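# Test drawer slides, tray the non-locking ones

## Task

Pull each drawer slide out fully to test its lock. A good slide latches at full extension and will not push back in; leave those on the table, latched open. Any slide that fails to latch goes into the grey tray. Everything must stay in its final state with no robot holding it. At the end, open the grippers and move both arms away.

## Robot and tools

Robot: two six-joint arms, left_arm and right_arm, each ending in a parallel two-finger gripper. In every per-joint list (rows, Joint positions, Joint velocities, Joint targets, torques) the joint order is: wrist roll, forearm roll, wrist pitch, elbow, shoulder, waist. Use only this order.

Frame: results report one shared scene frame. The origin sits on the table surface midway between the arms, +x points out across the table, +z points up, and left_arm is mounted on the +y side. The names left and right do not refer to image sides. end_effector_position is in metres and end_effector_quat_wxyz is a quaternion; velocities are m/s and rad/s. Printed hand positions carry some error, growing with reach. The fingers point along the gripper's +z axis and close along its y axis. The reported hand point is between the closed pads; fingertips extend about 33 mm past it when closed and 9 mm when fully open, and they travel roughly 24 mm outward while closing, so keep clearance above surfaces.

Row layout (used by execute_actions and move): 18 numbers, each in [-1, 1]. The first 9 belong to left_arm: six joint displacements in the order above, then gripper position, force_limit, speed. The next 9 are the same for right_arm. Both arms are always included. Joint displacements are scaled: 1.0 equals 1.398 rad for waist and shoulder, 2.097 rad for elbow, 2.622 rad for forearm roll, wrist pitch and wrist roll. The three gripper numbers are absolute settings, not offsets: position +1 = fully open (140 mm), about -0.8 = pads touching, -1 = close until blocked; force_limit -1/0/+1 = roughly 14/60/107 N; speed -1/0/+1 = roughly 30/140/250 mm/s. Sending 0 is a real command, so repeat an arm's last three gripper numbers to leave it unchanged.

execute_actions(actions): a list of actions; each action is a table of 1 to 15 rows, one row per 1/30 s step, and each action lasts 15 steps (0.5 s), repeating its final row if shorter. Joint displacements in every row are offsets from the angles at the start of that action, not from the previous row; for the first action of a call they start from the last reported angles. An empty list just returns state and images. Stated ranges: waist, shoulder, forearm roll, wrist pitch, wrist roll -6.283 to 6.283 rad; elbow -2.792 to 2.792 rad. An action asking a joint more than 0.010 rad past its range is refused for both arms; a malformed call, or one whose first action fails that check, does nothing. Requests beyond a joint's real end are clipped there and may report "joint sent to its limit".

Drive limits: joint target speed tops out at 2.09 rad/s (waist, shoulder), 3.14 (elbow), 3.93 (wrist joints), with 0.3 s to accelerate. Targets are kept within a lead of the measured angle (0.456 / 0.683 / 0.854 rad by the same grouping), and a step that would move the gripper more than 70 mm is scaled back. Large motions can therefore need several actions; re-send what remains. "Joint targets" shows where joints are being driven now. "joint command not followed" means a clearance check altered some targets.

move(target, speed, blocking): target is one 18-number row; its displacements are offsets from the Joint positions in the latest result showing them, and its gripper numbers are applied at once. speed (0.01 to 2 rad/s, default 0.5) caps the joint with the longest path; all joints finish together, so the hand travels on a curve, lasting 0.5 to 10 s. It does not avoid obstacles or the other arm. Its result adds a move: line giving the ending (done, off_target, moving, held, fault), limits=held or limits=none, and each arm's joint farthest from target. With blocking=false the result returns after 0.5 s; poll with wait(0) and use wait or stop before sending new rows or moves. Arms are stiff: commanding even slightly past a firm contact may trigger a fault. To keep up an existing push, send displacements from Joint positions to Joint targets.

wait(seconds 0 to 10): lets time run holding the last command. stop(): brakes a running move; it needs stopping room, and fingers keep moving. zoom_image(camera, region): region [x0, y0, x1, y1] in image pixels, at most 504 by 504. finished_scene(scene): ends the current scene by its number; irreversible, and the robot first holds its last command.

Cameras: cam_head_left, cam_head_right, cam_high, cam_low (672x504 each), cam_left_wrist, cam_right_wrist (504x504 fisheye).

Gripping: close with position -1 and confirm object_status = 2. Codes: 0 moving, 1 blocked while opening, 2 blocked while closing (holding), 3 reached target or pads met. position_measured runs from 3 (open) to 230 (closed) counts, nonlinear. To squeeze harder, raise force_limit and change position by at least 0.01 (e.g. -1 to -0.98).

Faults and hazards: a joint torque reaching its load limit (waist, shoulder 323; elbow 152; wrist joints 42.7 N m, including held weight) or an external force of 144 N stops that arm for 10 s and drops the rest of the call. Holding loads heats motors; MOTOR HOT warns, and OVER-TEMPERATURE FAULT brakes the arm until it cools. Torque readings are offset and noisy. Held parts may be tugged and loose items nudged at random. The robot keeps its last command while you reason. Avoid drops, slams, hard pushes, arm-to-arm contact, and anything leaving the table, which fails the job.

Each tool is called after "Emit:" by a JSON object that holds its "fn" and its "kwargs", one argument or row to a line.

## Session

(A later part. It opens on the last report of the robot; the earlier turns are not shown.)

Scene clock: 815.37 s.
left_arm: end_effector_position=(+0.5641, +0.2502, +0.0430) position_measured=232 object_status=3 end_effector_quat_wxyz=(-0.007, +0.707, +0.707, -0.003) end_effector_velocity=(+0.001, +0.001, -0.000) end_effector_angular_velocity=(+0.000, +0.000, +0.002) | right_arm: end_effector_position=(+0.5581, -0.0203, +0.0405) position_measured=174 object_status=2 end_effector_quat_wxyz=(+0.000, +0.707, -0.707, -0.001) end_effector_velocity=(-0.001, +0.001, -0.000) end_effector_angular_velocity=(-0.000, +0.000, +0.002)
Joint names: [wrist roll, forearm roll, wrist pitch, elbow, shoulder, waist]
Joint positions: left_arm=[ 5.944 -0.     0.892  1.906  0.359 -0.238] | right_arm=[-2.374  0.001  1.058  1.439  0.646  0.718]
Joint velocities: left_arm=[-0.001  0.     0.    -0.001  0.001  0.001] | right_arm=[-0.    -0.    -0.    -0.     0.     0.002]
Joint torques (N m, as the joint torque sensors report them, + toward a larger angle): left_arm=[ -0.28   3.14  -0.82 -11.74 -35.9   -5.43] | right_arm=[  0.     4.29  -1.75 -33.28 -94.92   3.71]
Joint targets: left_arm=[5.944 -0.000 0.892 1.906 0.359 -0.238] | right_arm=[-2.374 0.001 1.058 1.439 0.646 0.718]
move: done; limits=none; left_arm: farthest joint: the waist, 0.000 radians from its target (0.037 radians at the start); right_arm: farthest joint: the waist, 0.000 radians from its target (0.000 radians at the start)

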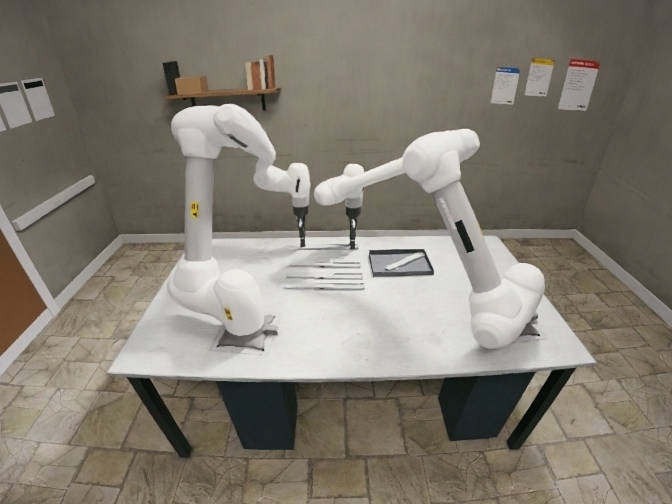

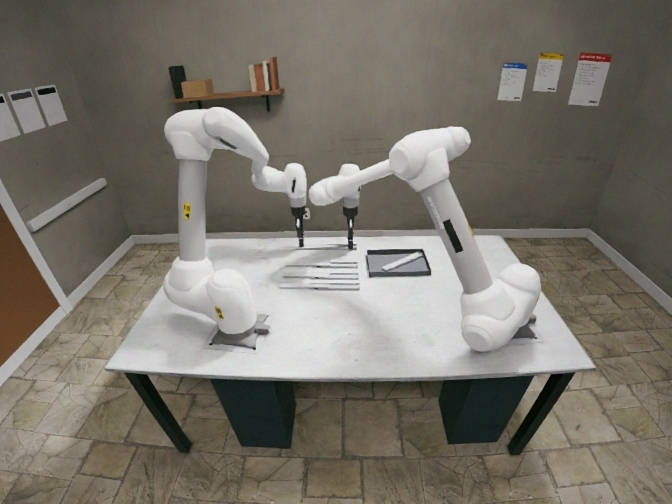

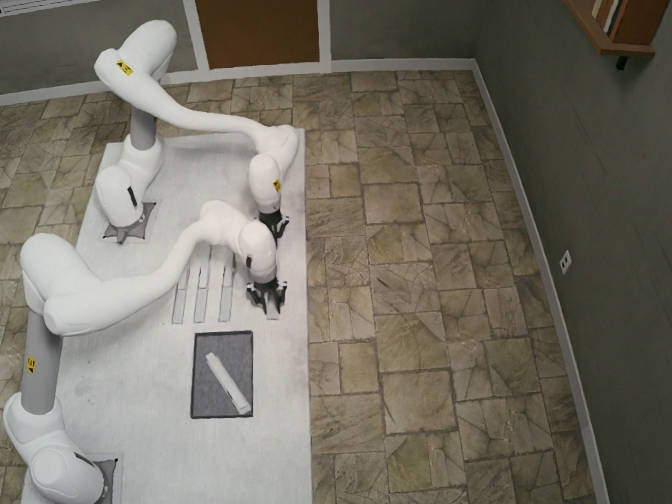

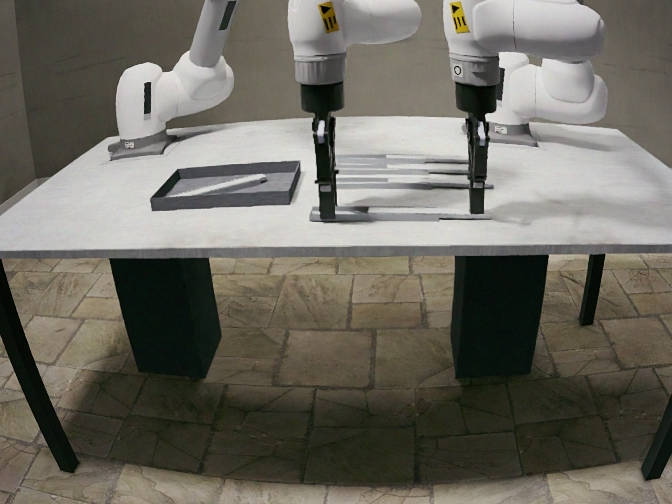

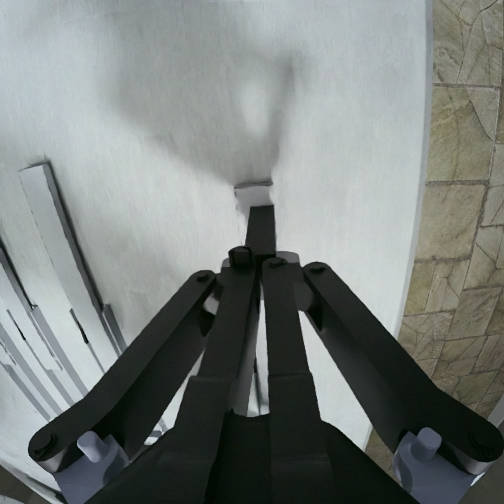

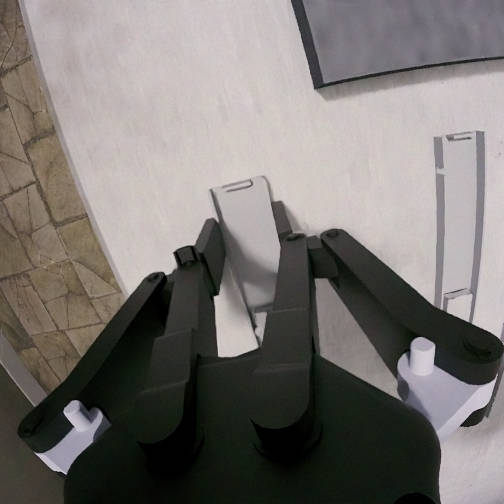

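Emit:
{"fn": "move", "kwargs": {
  "target": [0.0256,0,-0.0027,0.0107,-0.0109,0.0481,-1,-0.5,0,0,0,0,0,0,0,-1,-0.3,-0.5],
  "speed": 0.02
}}

Scene clock: 825.30 s.
left_arm: end_effector_position=(+0.5638, +0.2952, +0.0432) position_measured=232 object_status=3 end_effector_quat_wxyz=(-0.007, +0.707, +0.707, -0.004) end_effector_velocity=(+0.001, -0.000, +0.001) end_effector_angular_velocity=(-0.000, -0.003, -0.001) | right_arm: end_effector_position=(+0.5581, -0.0203, +0.0405) position_measured=174 object_status=2 end_effector_quat_wxyz=(+0.000, +0.707, -0.707, -0.001) end_effector_velocity=(+0.000, +0.000, +0.000) end_effector_angular_velocity=(+0.000, -0.000, -0.000)
Joint names: [wrist roll, forearm roll, wrist pitch, elbow, shoulder, waist]
Joint positions: left_arm=[ 6.011 -0.     0.885  1.929  0.343 -0.171] | right_arm=[-2.374  0.001  1.058  1.439  0.646  0.718]
Joint velocities: left_arm=[-0.     0.001 -0.001 -0.001 -0.001 -0.001] | right_arm=[ 0. -0. -0. -0. -0.  0.]
Joint torques (N m, as the joint torque sensors report them, + toward a larger angle): left_arm=[  0.06   4.05   0.33 -30.67 -63.85  -4.84] | right_arm=[   0.      3.67   -0.41  -38.45 -108.04    2.08]
Joint targets: left_arm=[6.011 -0.000 0.885 1.929 0.343 -0.171] | right_arm=[-2.374 0.001 1.058 1.439 0.646 0.718]
move: done; limits=none; left_arm: farthest joint: the waist, 0.000 radians from its target (0.068 radians at the start); right_arm: farthest joint: the waist, 0.000 radians from its target (0.000 radians at the start)

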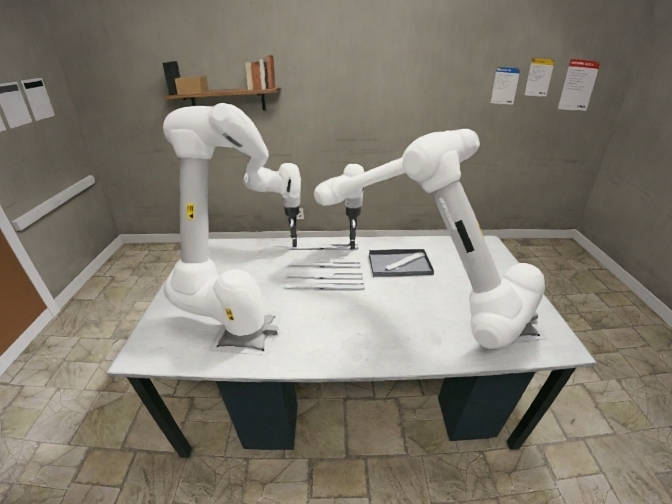

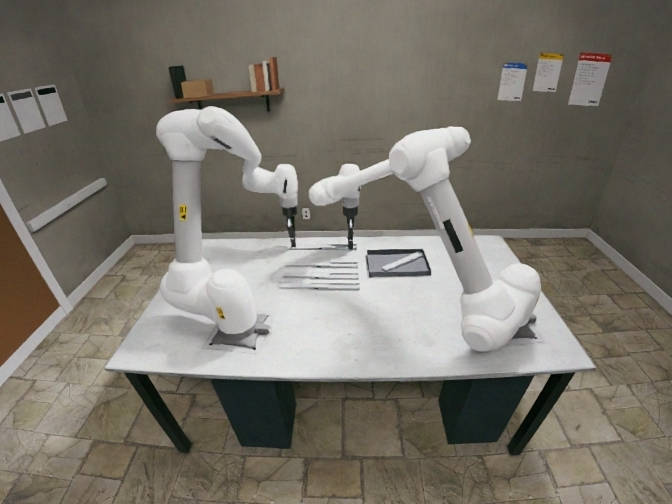

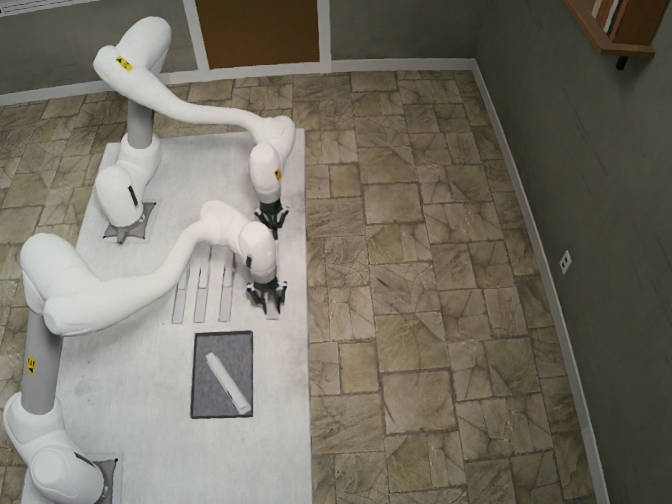

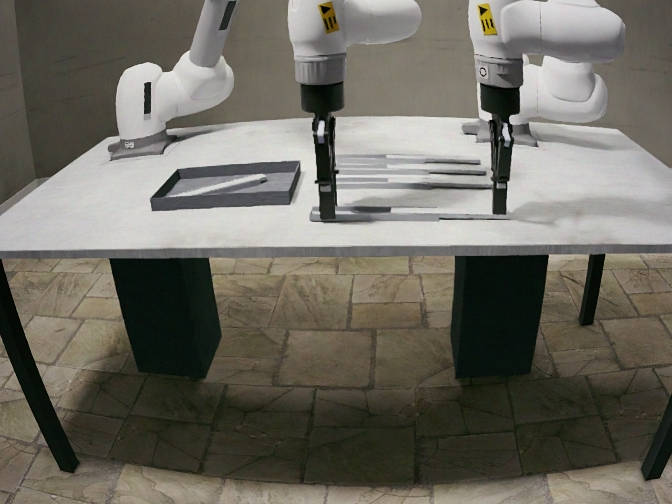

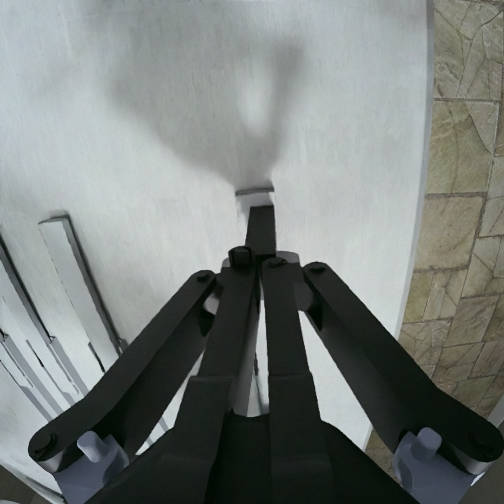

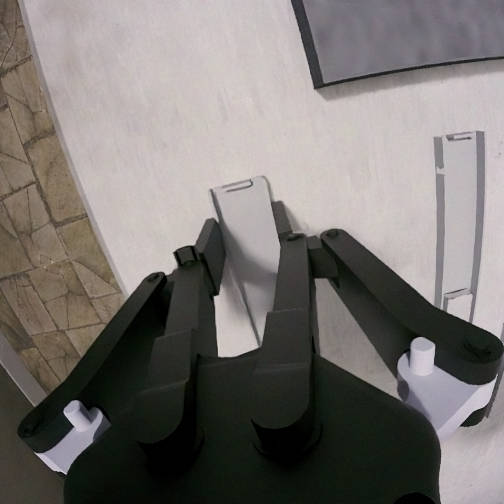

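Emit:
{"fn": "move", "kwargs": {
  "target": [0,0,-0.0004,0.0002,0.0004,0,-1,-0.5,0,0,0,0,0,0,0,-1,-0.3,-0.5],
  "speed": 0.01
}}

Emit:
{"fn": "move", "kwargs": {
  "target": [0.0115,0,-0.0013,0.0042,-0.004,0.0215,-1,-0.5,0,0,0,0,0,0,0,-1,-0.3,-0.5],
  "speed": 0.015
}}

Scene clock: 842.30 s.
left_arm: end_effector_position=(+0.5638, +0.2952, +0.0427) position_measured=232 object_status=3 end_effector_quat_wxyz=(-0.006, +0.707, +0.707, -0.004) end_effector_velocity=(-0.000, +0.000, -0.000) end_effector_angular_velocity=(-0.000, +0.000, +0.001) | right_arm: end_effector_position=(+0.5581, -0.0203, +0.0405) position_measured=174 object_status=2 end_effector_quat_wxyz=(+0.000, +0.707, -0.707, -0.001) end_effector_velocity=(+0.001, -0.000, -0.000) end_effector_angular_velocity=(-0.001, -0.001, +0.001)
Joint names: [wrist roll, forearm roll, wrist pitch, elbow, shoulder, waist]
Joint positions: left_arm=[ 6.011 -0.     0.884  1.929  0.344 -0.171] | right_arm=[-2.374  0.001  1.058  1.439  0.646  0.718]
Joint velocities: left_arm=[-0.001 -0.001 -0.001  0.001 -0.     0.   ] | right_arm=[-0.001 -0.001 -0.    -0.     0.    -0.   ]
Joint torques (N m, as the joint torque sensors report them, + toward a larger angle): left_arm=[ -0.24   3.91  -1.41 -24.41 -49.84  -4.74] | right_arm=[  0.18   3.46  -1.61 -34.44 -97.62   1.15]
Joint targets: left_arm=[6.011 -0.000 0.884 1.929 0.344 -0.171] | right_arm=[-2.374 0.001 1.058 1.439 0.646 0.718]
move: done; limits=none; left_arm: farthest joint: the waist, 0.000 radians from its target (0.000 radians at the start); right_arm: farthest joint: the waist, 0.000 radians from its target (0.000 radians at the start)

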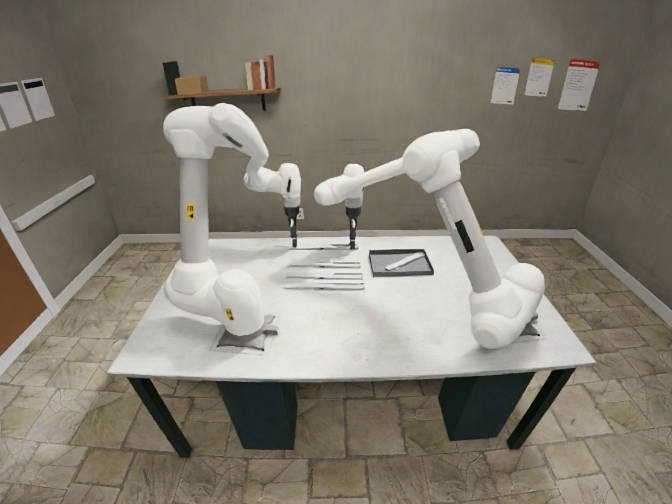

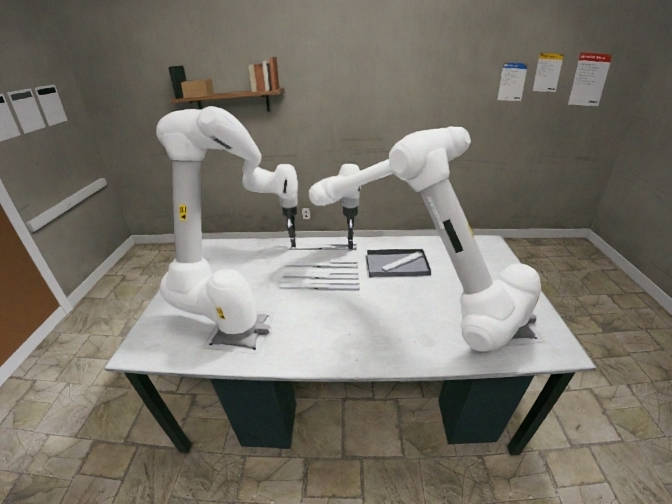

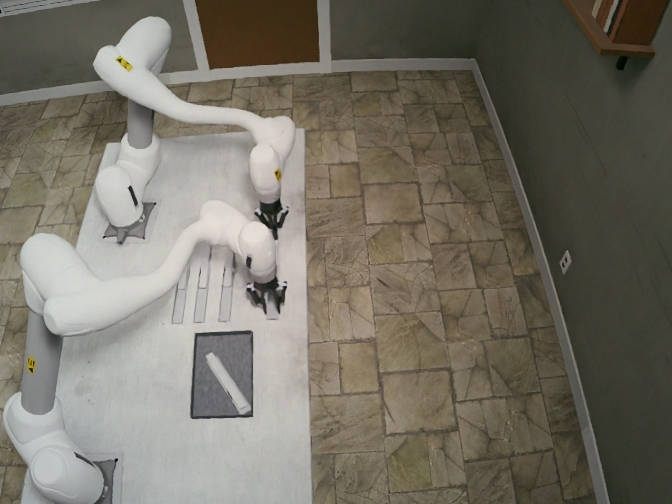

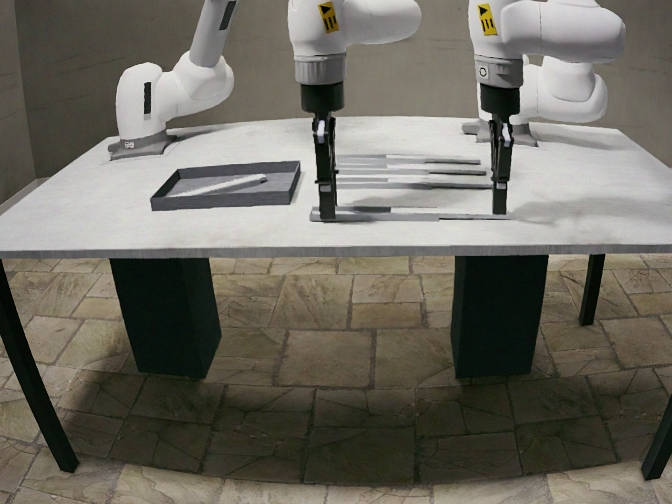

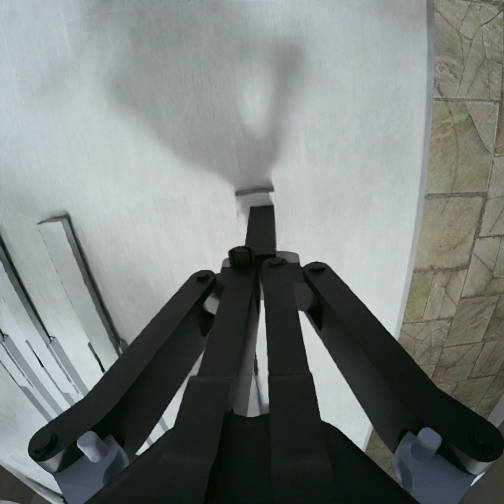

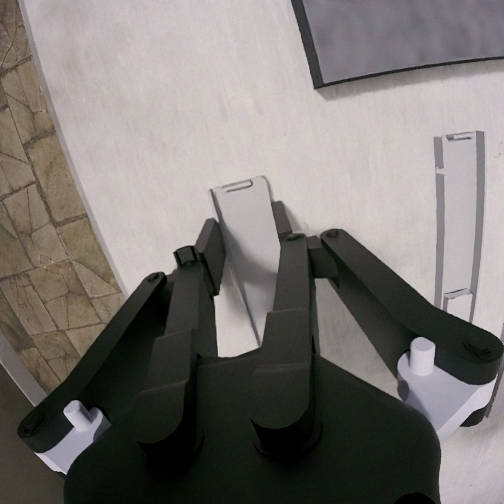

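Scene clock: 844.53 s.
left_arm: end_effector_position=(+0.5634, +0.3148, +0.0425) position_measured=232 object_status=3 end_effector_quat_wxyz=(-0.006, +0.707, +0.707, -0.004) end_effector_velocity=(+0.000, +0.000, -0.000) end_effector_angular_velocity=(-0.000, +0.001, +0.001) | right_arm: end_effector_position=(+0.5581, -0.0203, +0.0405) position_measured=174 object_status=2 end_effector_quat_wxyz=(+0.000, +0.707, -0.707, -0.001) end_effector_velocity=(+0.000, -0.001, -0.001) end_effector_angular_velocity=(-0.001, +0.001, -0.001)
Joint names: [wrist roll, forearm roll, wrist pitch, elbow, shoulder, waist]
Joint positions: left_arm=[ 6.041 -0.     0.88   1.938  0.338 -0.141] | right_arm=[-2.374  0.001  1.058  1.439  0.646  0.718]
Joint velocities: left_arm=[ 0.001 -0.001  0.001 -0.001  0.001  0.001] | right_arm=[ 0.    -0.     0.     0.001  0.001 -0.001]
Joint torques (N m, as the joint torque sensors report them, + toward a larger angle): left_arm=[ -0.08   6.72   1.47 -22.64 -55.22   2.32] | right_arm=[ -0.03   2.68   0.71 -31.67 -99.15  -0.35]
Joint targets: left_arm=[6.041 -0.000 0.880 1.938 0.338 -0.141] | right_arm=[-2.374 0.001 1.058 1.439 0.646 0.718]
move: done; limits=none; left_arm: farthest joint: the waist, 0.000 radians from its target (0.030 radians at the start); right_arm: farthest joint: the waist, 0.000 radians from its target (0.000 radians at the start)

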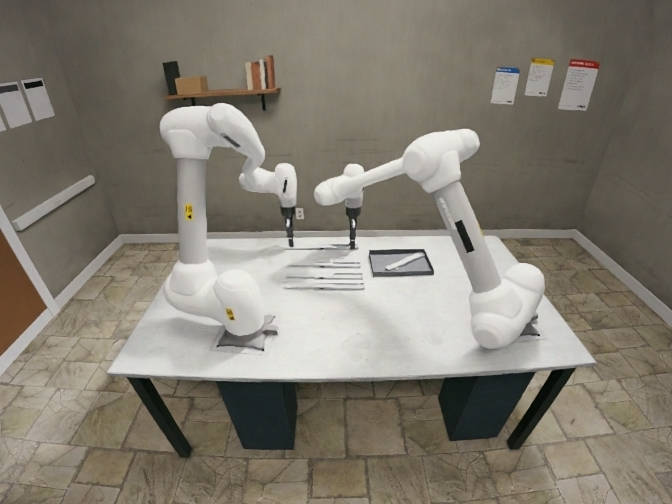

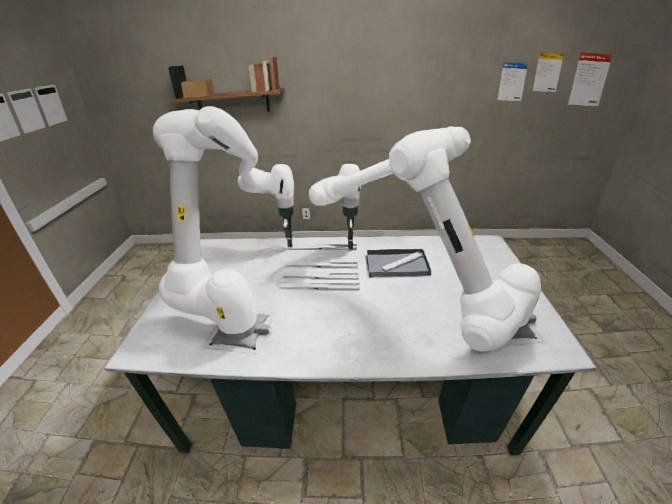

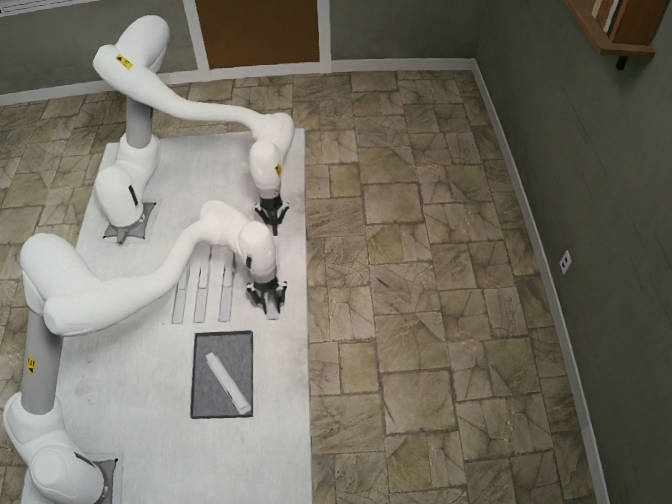

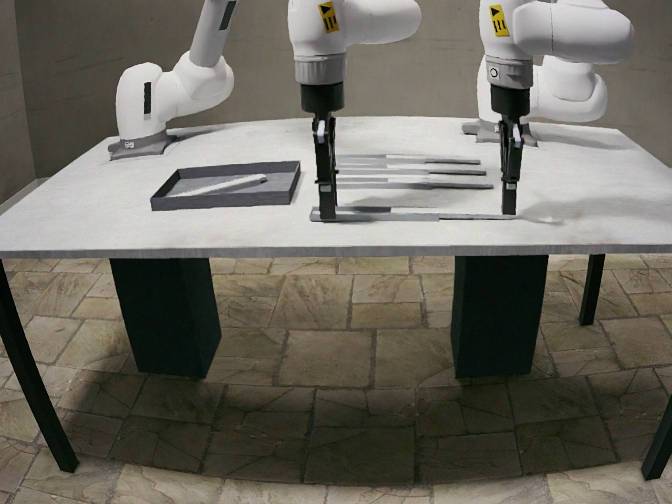

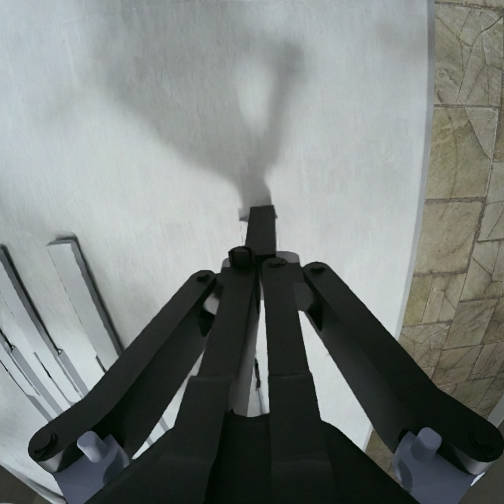

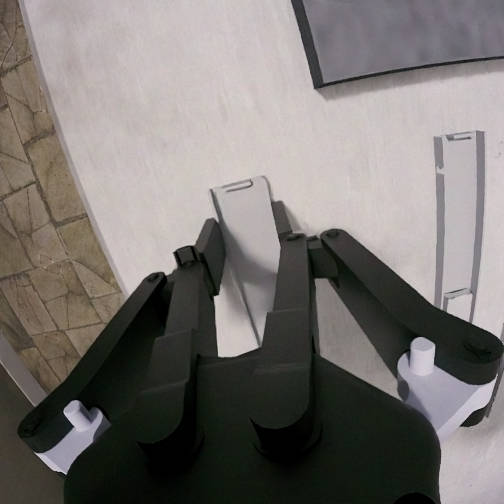

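Stop reached. Push back 20 mm.

Emit:
{"fn": "move", "kwargs": {
  "target": [-0.0115,0,0.0013,-0.0042,0.004,-0.0215,-1,-0.5,0,0,0,0,0,0,0,-1,-0.3,-0.5],
  "speed": 0.015
}}

Scene clock: 851.33 s.
left_arm: end_effector_position=(+0.5638, +0.2952, +0.0427) position_measured=232 object_status=3 end_effector_quat_wxyz=(-0.006, +0.707, +0.707, -0.004) end_effector_velocity=(+0.001, -0.001, +0.001) end_effector_angular_velocity=(-0.001, -0.002, +0.000) | right_arm: end_effector_position=(+0.5581, -0.0203, +0.0405) position_measured=174 object_status=2 end_effector_quat_wxyz=(+0.000, +0.707, -0.707, -0.001) end_effector_velocity=(-0.001, +0.001, -0.000) end_effector_angular_velocity=(-0.001, +0.000, +0.002)
Joint names: [wrist roll, forearm roll, wrist pitch, elbow, shoulder, waist]
Joint positions: left_arm=[ 6.011 -0.     0.884  1.929  0.344 -0.171] | right_arm=[-2.374  0.001  1.058  1.439  0.646  0.718]
Joint velocities: left_arm=[-0.    -0.001  0.    -0.001 -0.001 -0.001] | right_arm=[ 0.    -0.001  0.    -0.     0.001  0.002]
Joint torques (N m, as the joint torque sensors report them, + toward a larger angle): left_arm=[ -0.13   3.76  -3.73 -28.61 -50.55  -4.07] | right_arm=[ -0.14   1.57  -0.8  -32.78 -95.8   -2.57]
Joint targets: left_arm=[6.011 -0.000 0.884 1.929 0.344 -0.171] | right_arm=[-2.374 0.001 1.058 1.439 0.646 0.718]
move: done; limits=none; left_arm: farthest joint: the waist, 0.000 radians from its target (0.030 radians at the start); right_arm: farthest joint: the waist, 0.000 radians from its target (0.000 radians at the start)

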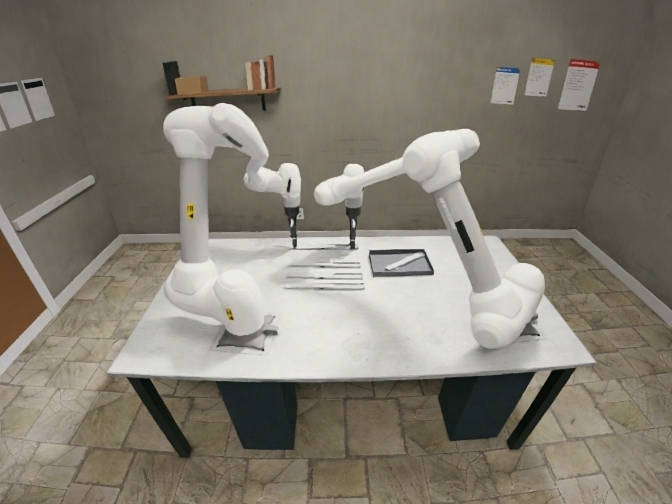

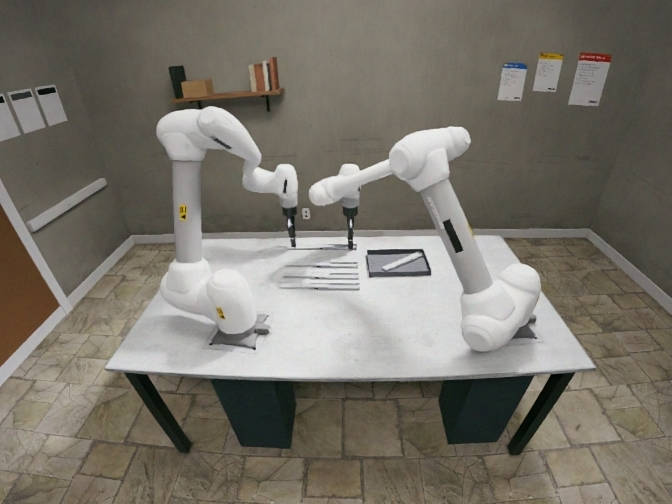

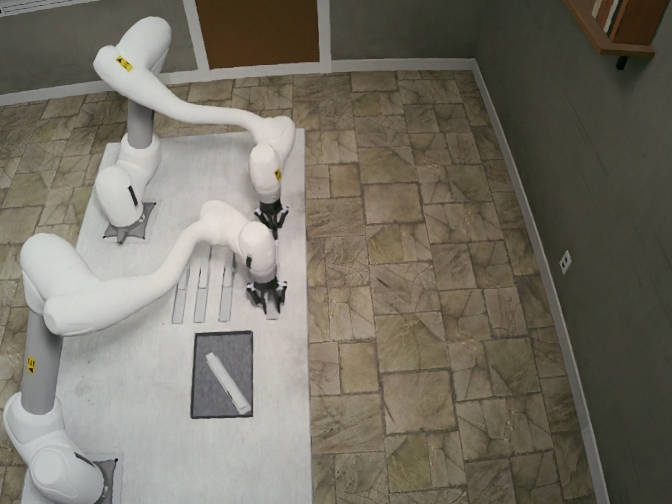

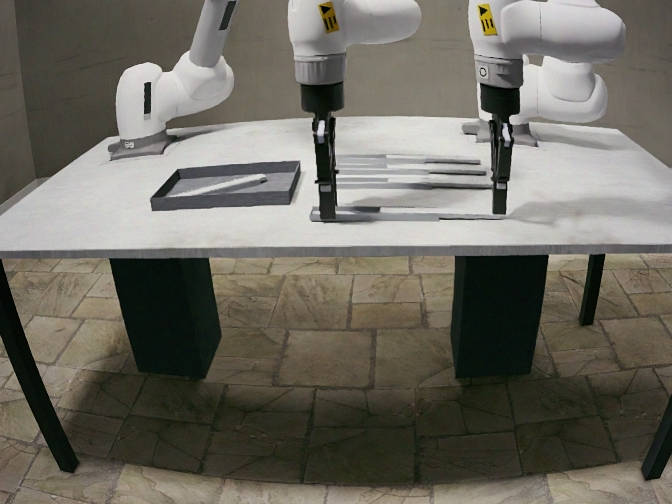

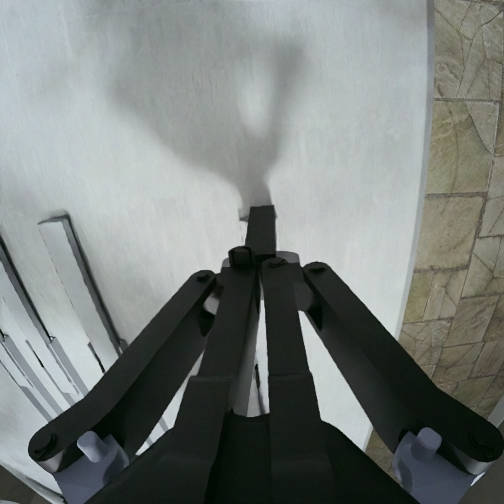

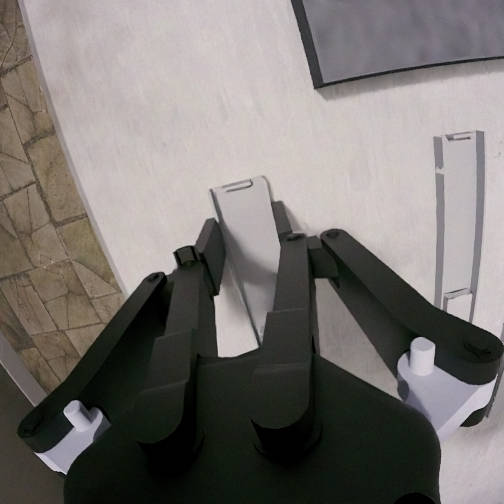

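Emit:
{"fn": "move", "kwargs": {
  "target": [-0.0284,0,0.0036,-0.0122,0.0116,-0.0535,-1,-0.5,0,0,0,0,0,0,0,-1,-0.3,-0.5],
  "speed": 0.03
}}

Emit:
{"fn": "move", "kwargs": {
  "target": [-0.035,0,0.0065,-0.0209,0.0192,-0.0657,-1,-0.5,0,0,0,0,0,0,0,-1,-0.3,-0.5],
  "speed": 0.03
}}

Scene clock: 869.33 s.
left_arm: end_effector_position=(+0.5640, +0.2451, +0.0433) position_measured=232 object_status=3 end_effector_quat_wxyz=(-0.007, +0.707, +0.707, -0.003) end_effector_velocity=(+0.000, +0.000, +0.000) end_effector_angular_velocity=(-0.000, -0.001, +0.001) | right_arm: end_effector_position=(+0.5581, -0.0203, +0.0405) position_measured=174 object_status=2 end_effector_quat_wxyz=(+0.000, +0.707, -0.707, -0.001) end_effector_velocity=(-0.000, -0.000, +0.000) end_effector_angular_velocity=(+0.000, +0.000, +0.000)
Joint names: [wrist roll, forearm roll, wrist pitch, elbow, shoulder, waist]
Joint positions: left_arm=[ 5.937 -0.     0.893  1.903  0.36  -0.246] | right_arm=[-2.374  0.001  1.058  1.439  0.646  0.718]
Joint velocities: left_arm=[-0.001  0.     0.    -0.    -0.     0.001] | right_arm=[-0.  0.  0.  0. -0.  0.]
Joint torques (N m, as the joint torque sensors report them, + toward a larger angle): left_arm=[ -0.15   3.57  -2.86 -21.73 -44.09  -6.39] | right_arm=[ -0.25   2.53  -0.48 -33.74 -98.89   0.33]
Joint targets: left_arm=[5.937 -0.000 0.893 1.903 0.360 -0.246] | right_arm=[-2.374 0.001 1.058 1.439 0.646 0.718]
move: done; limits=none; left_arm: farthest joint: the waist, 0.000 radians from its target (0.075 radians at the start); right_arm: farthest joint: the waist, 0.000 radians from its target (0.000 radians at the start)

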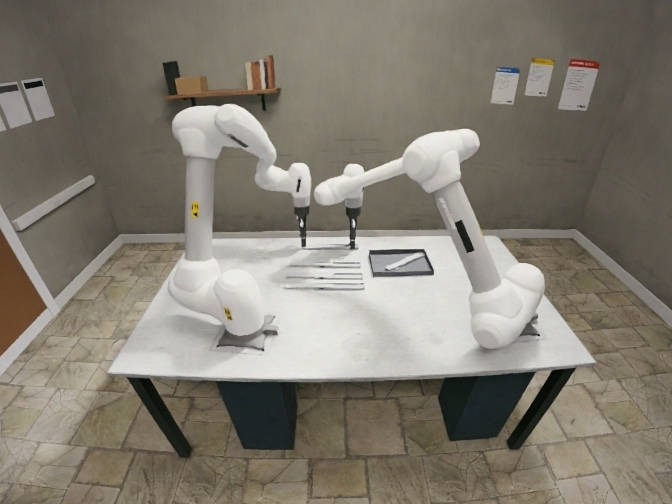

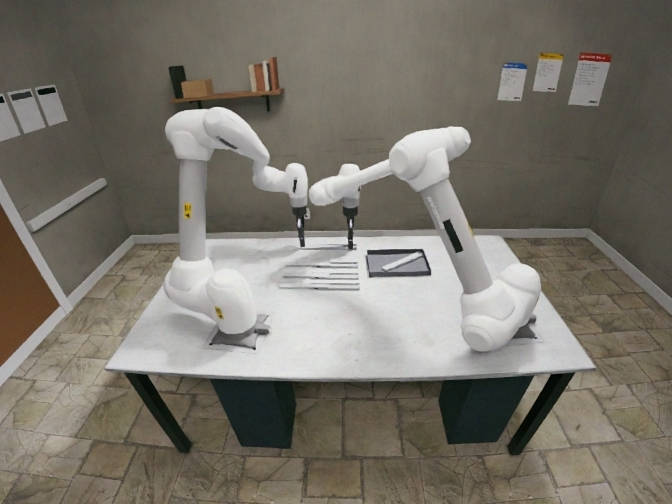

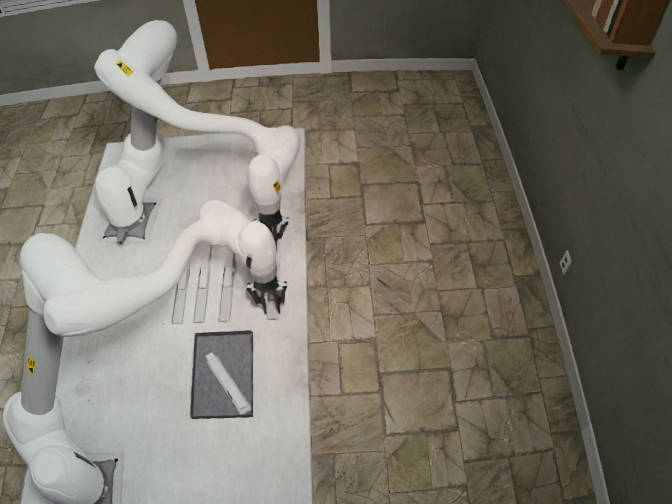

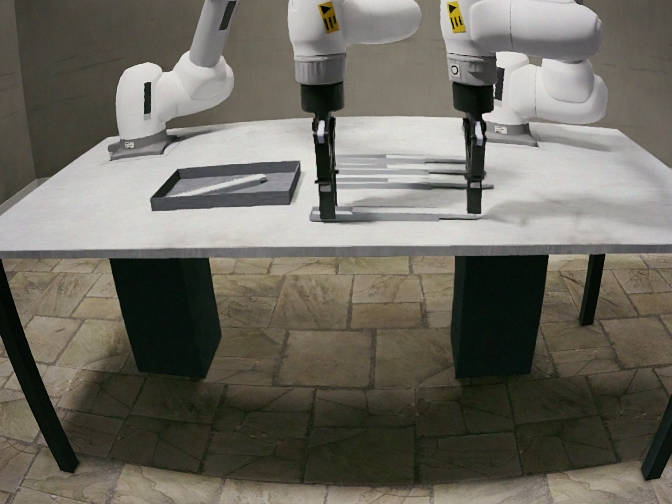

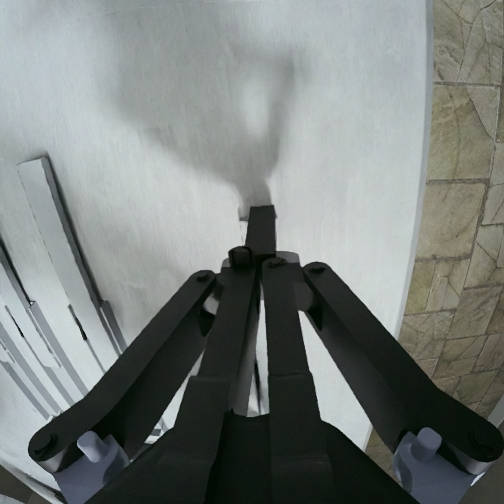

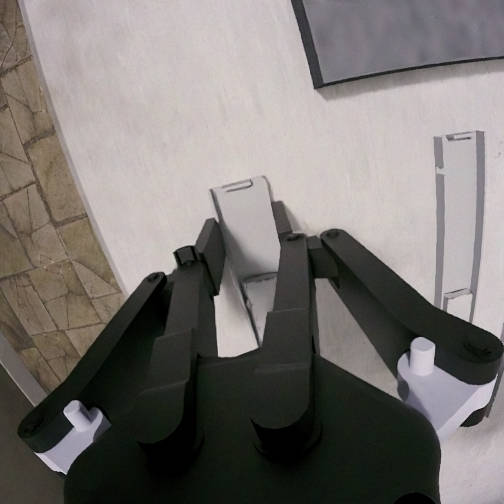

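Scene clock: 872.67 s.
left_arm: end_effector_position=(+0.5637, +0.1802, +0.0445) position_measured=232 object_status=3 end_effector_quat_wxyz=(-0.007, +0.707, +0.707, -0.003) end_effector_velocity=(+0.001, -0.000, +0.001) end_effector_angular_velocity=(-0.000, -0.002, -0.001) | right_arm: end_effector_position=(+0.5581, -0.0203, +0.0405) position_measured=174 object_status=2 end_effector_quat_wxyz=(+0.000, +0.707, -0.707, -0.001) end_effector_velocity=(-0.000, -0.000, +0.000) end_effector_angular_velocity=(-0.000, -0.000, +0.000)
Joint names: [wrist roll, forearm roll, wrist pitch, elbow, shoulder, waist]
Joint positions: left_arm=[ 5.845 -0.     0.91   1.86   0.387 -0.338] | right_arm=[-2.374  0.001  1.058  1.439  0.646  0.718]
Joint velocities: left_arm=[-0.001  0.001 -0.    -0.001 -0.001 -0.001] | right_arm=[-0. -0.  0. -0. -0.  0.]
Joint torques (N m, as the joint torque sensors report them, + toward a larger angle): left_arm=[  0.1    2.49   1.15 -22.95 -59.8   -7.95] | right_arm=[  -0.6     3.91   -0.17  -39.22 -108.88    4.49]
Joint targets: left_arm=[5.845 -0.000 0.910 1.860 0.387 -0.338] | right_arm=[-2.374 0.001 1.058 1.439 0.646 0.718]
move: done; limits=none; left_arm: farthest joint: the waist, 0.000 radians from its target (0.092 radians at the start); right_arm: farthest joint: the waist, 0.000 radians from its target (0.000 radians at the start)

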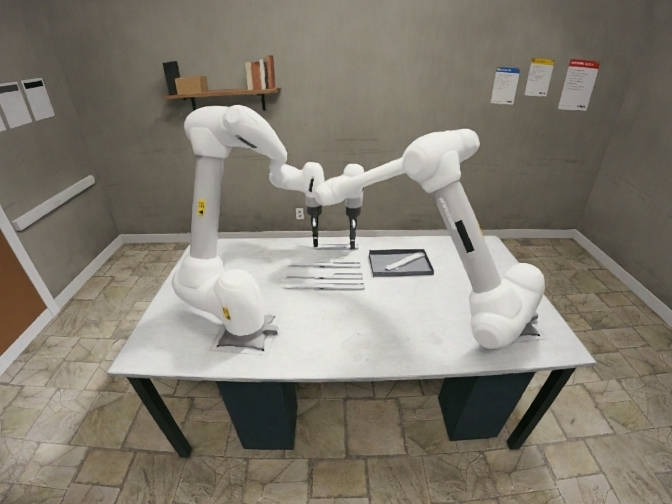

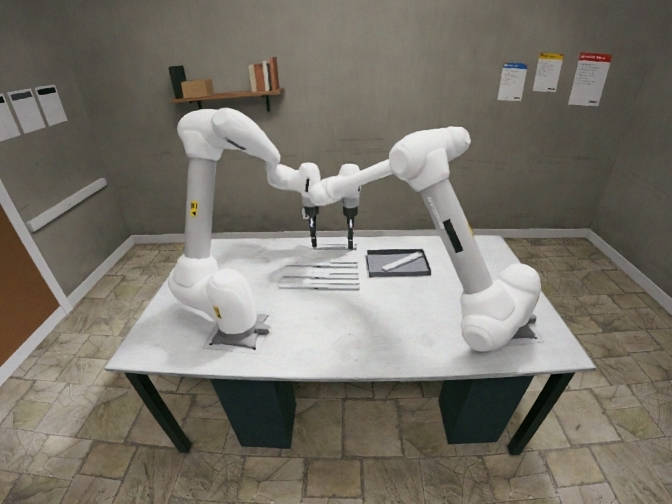

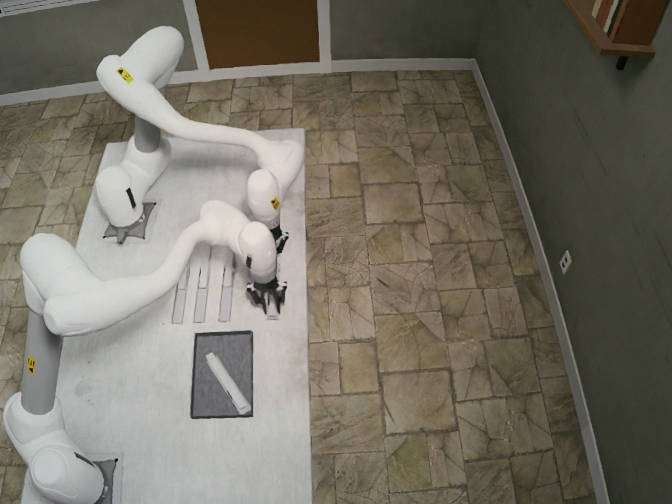

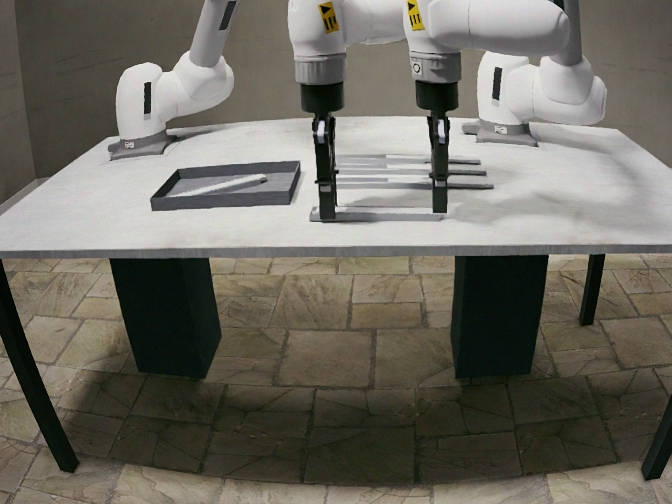

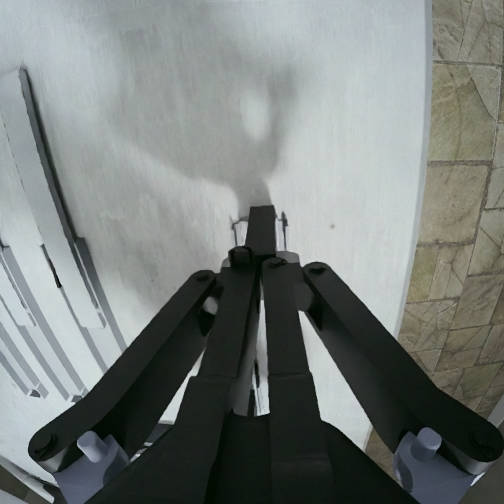

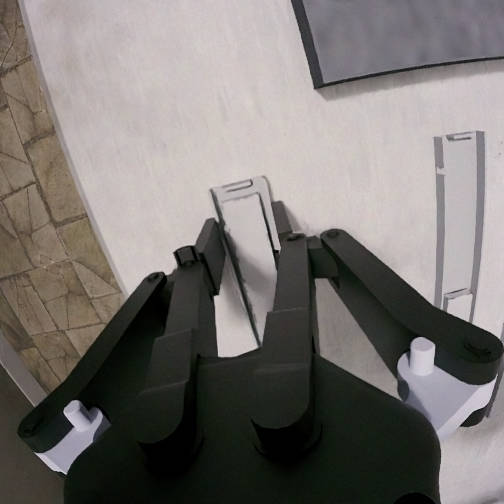

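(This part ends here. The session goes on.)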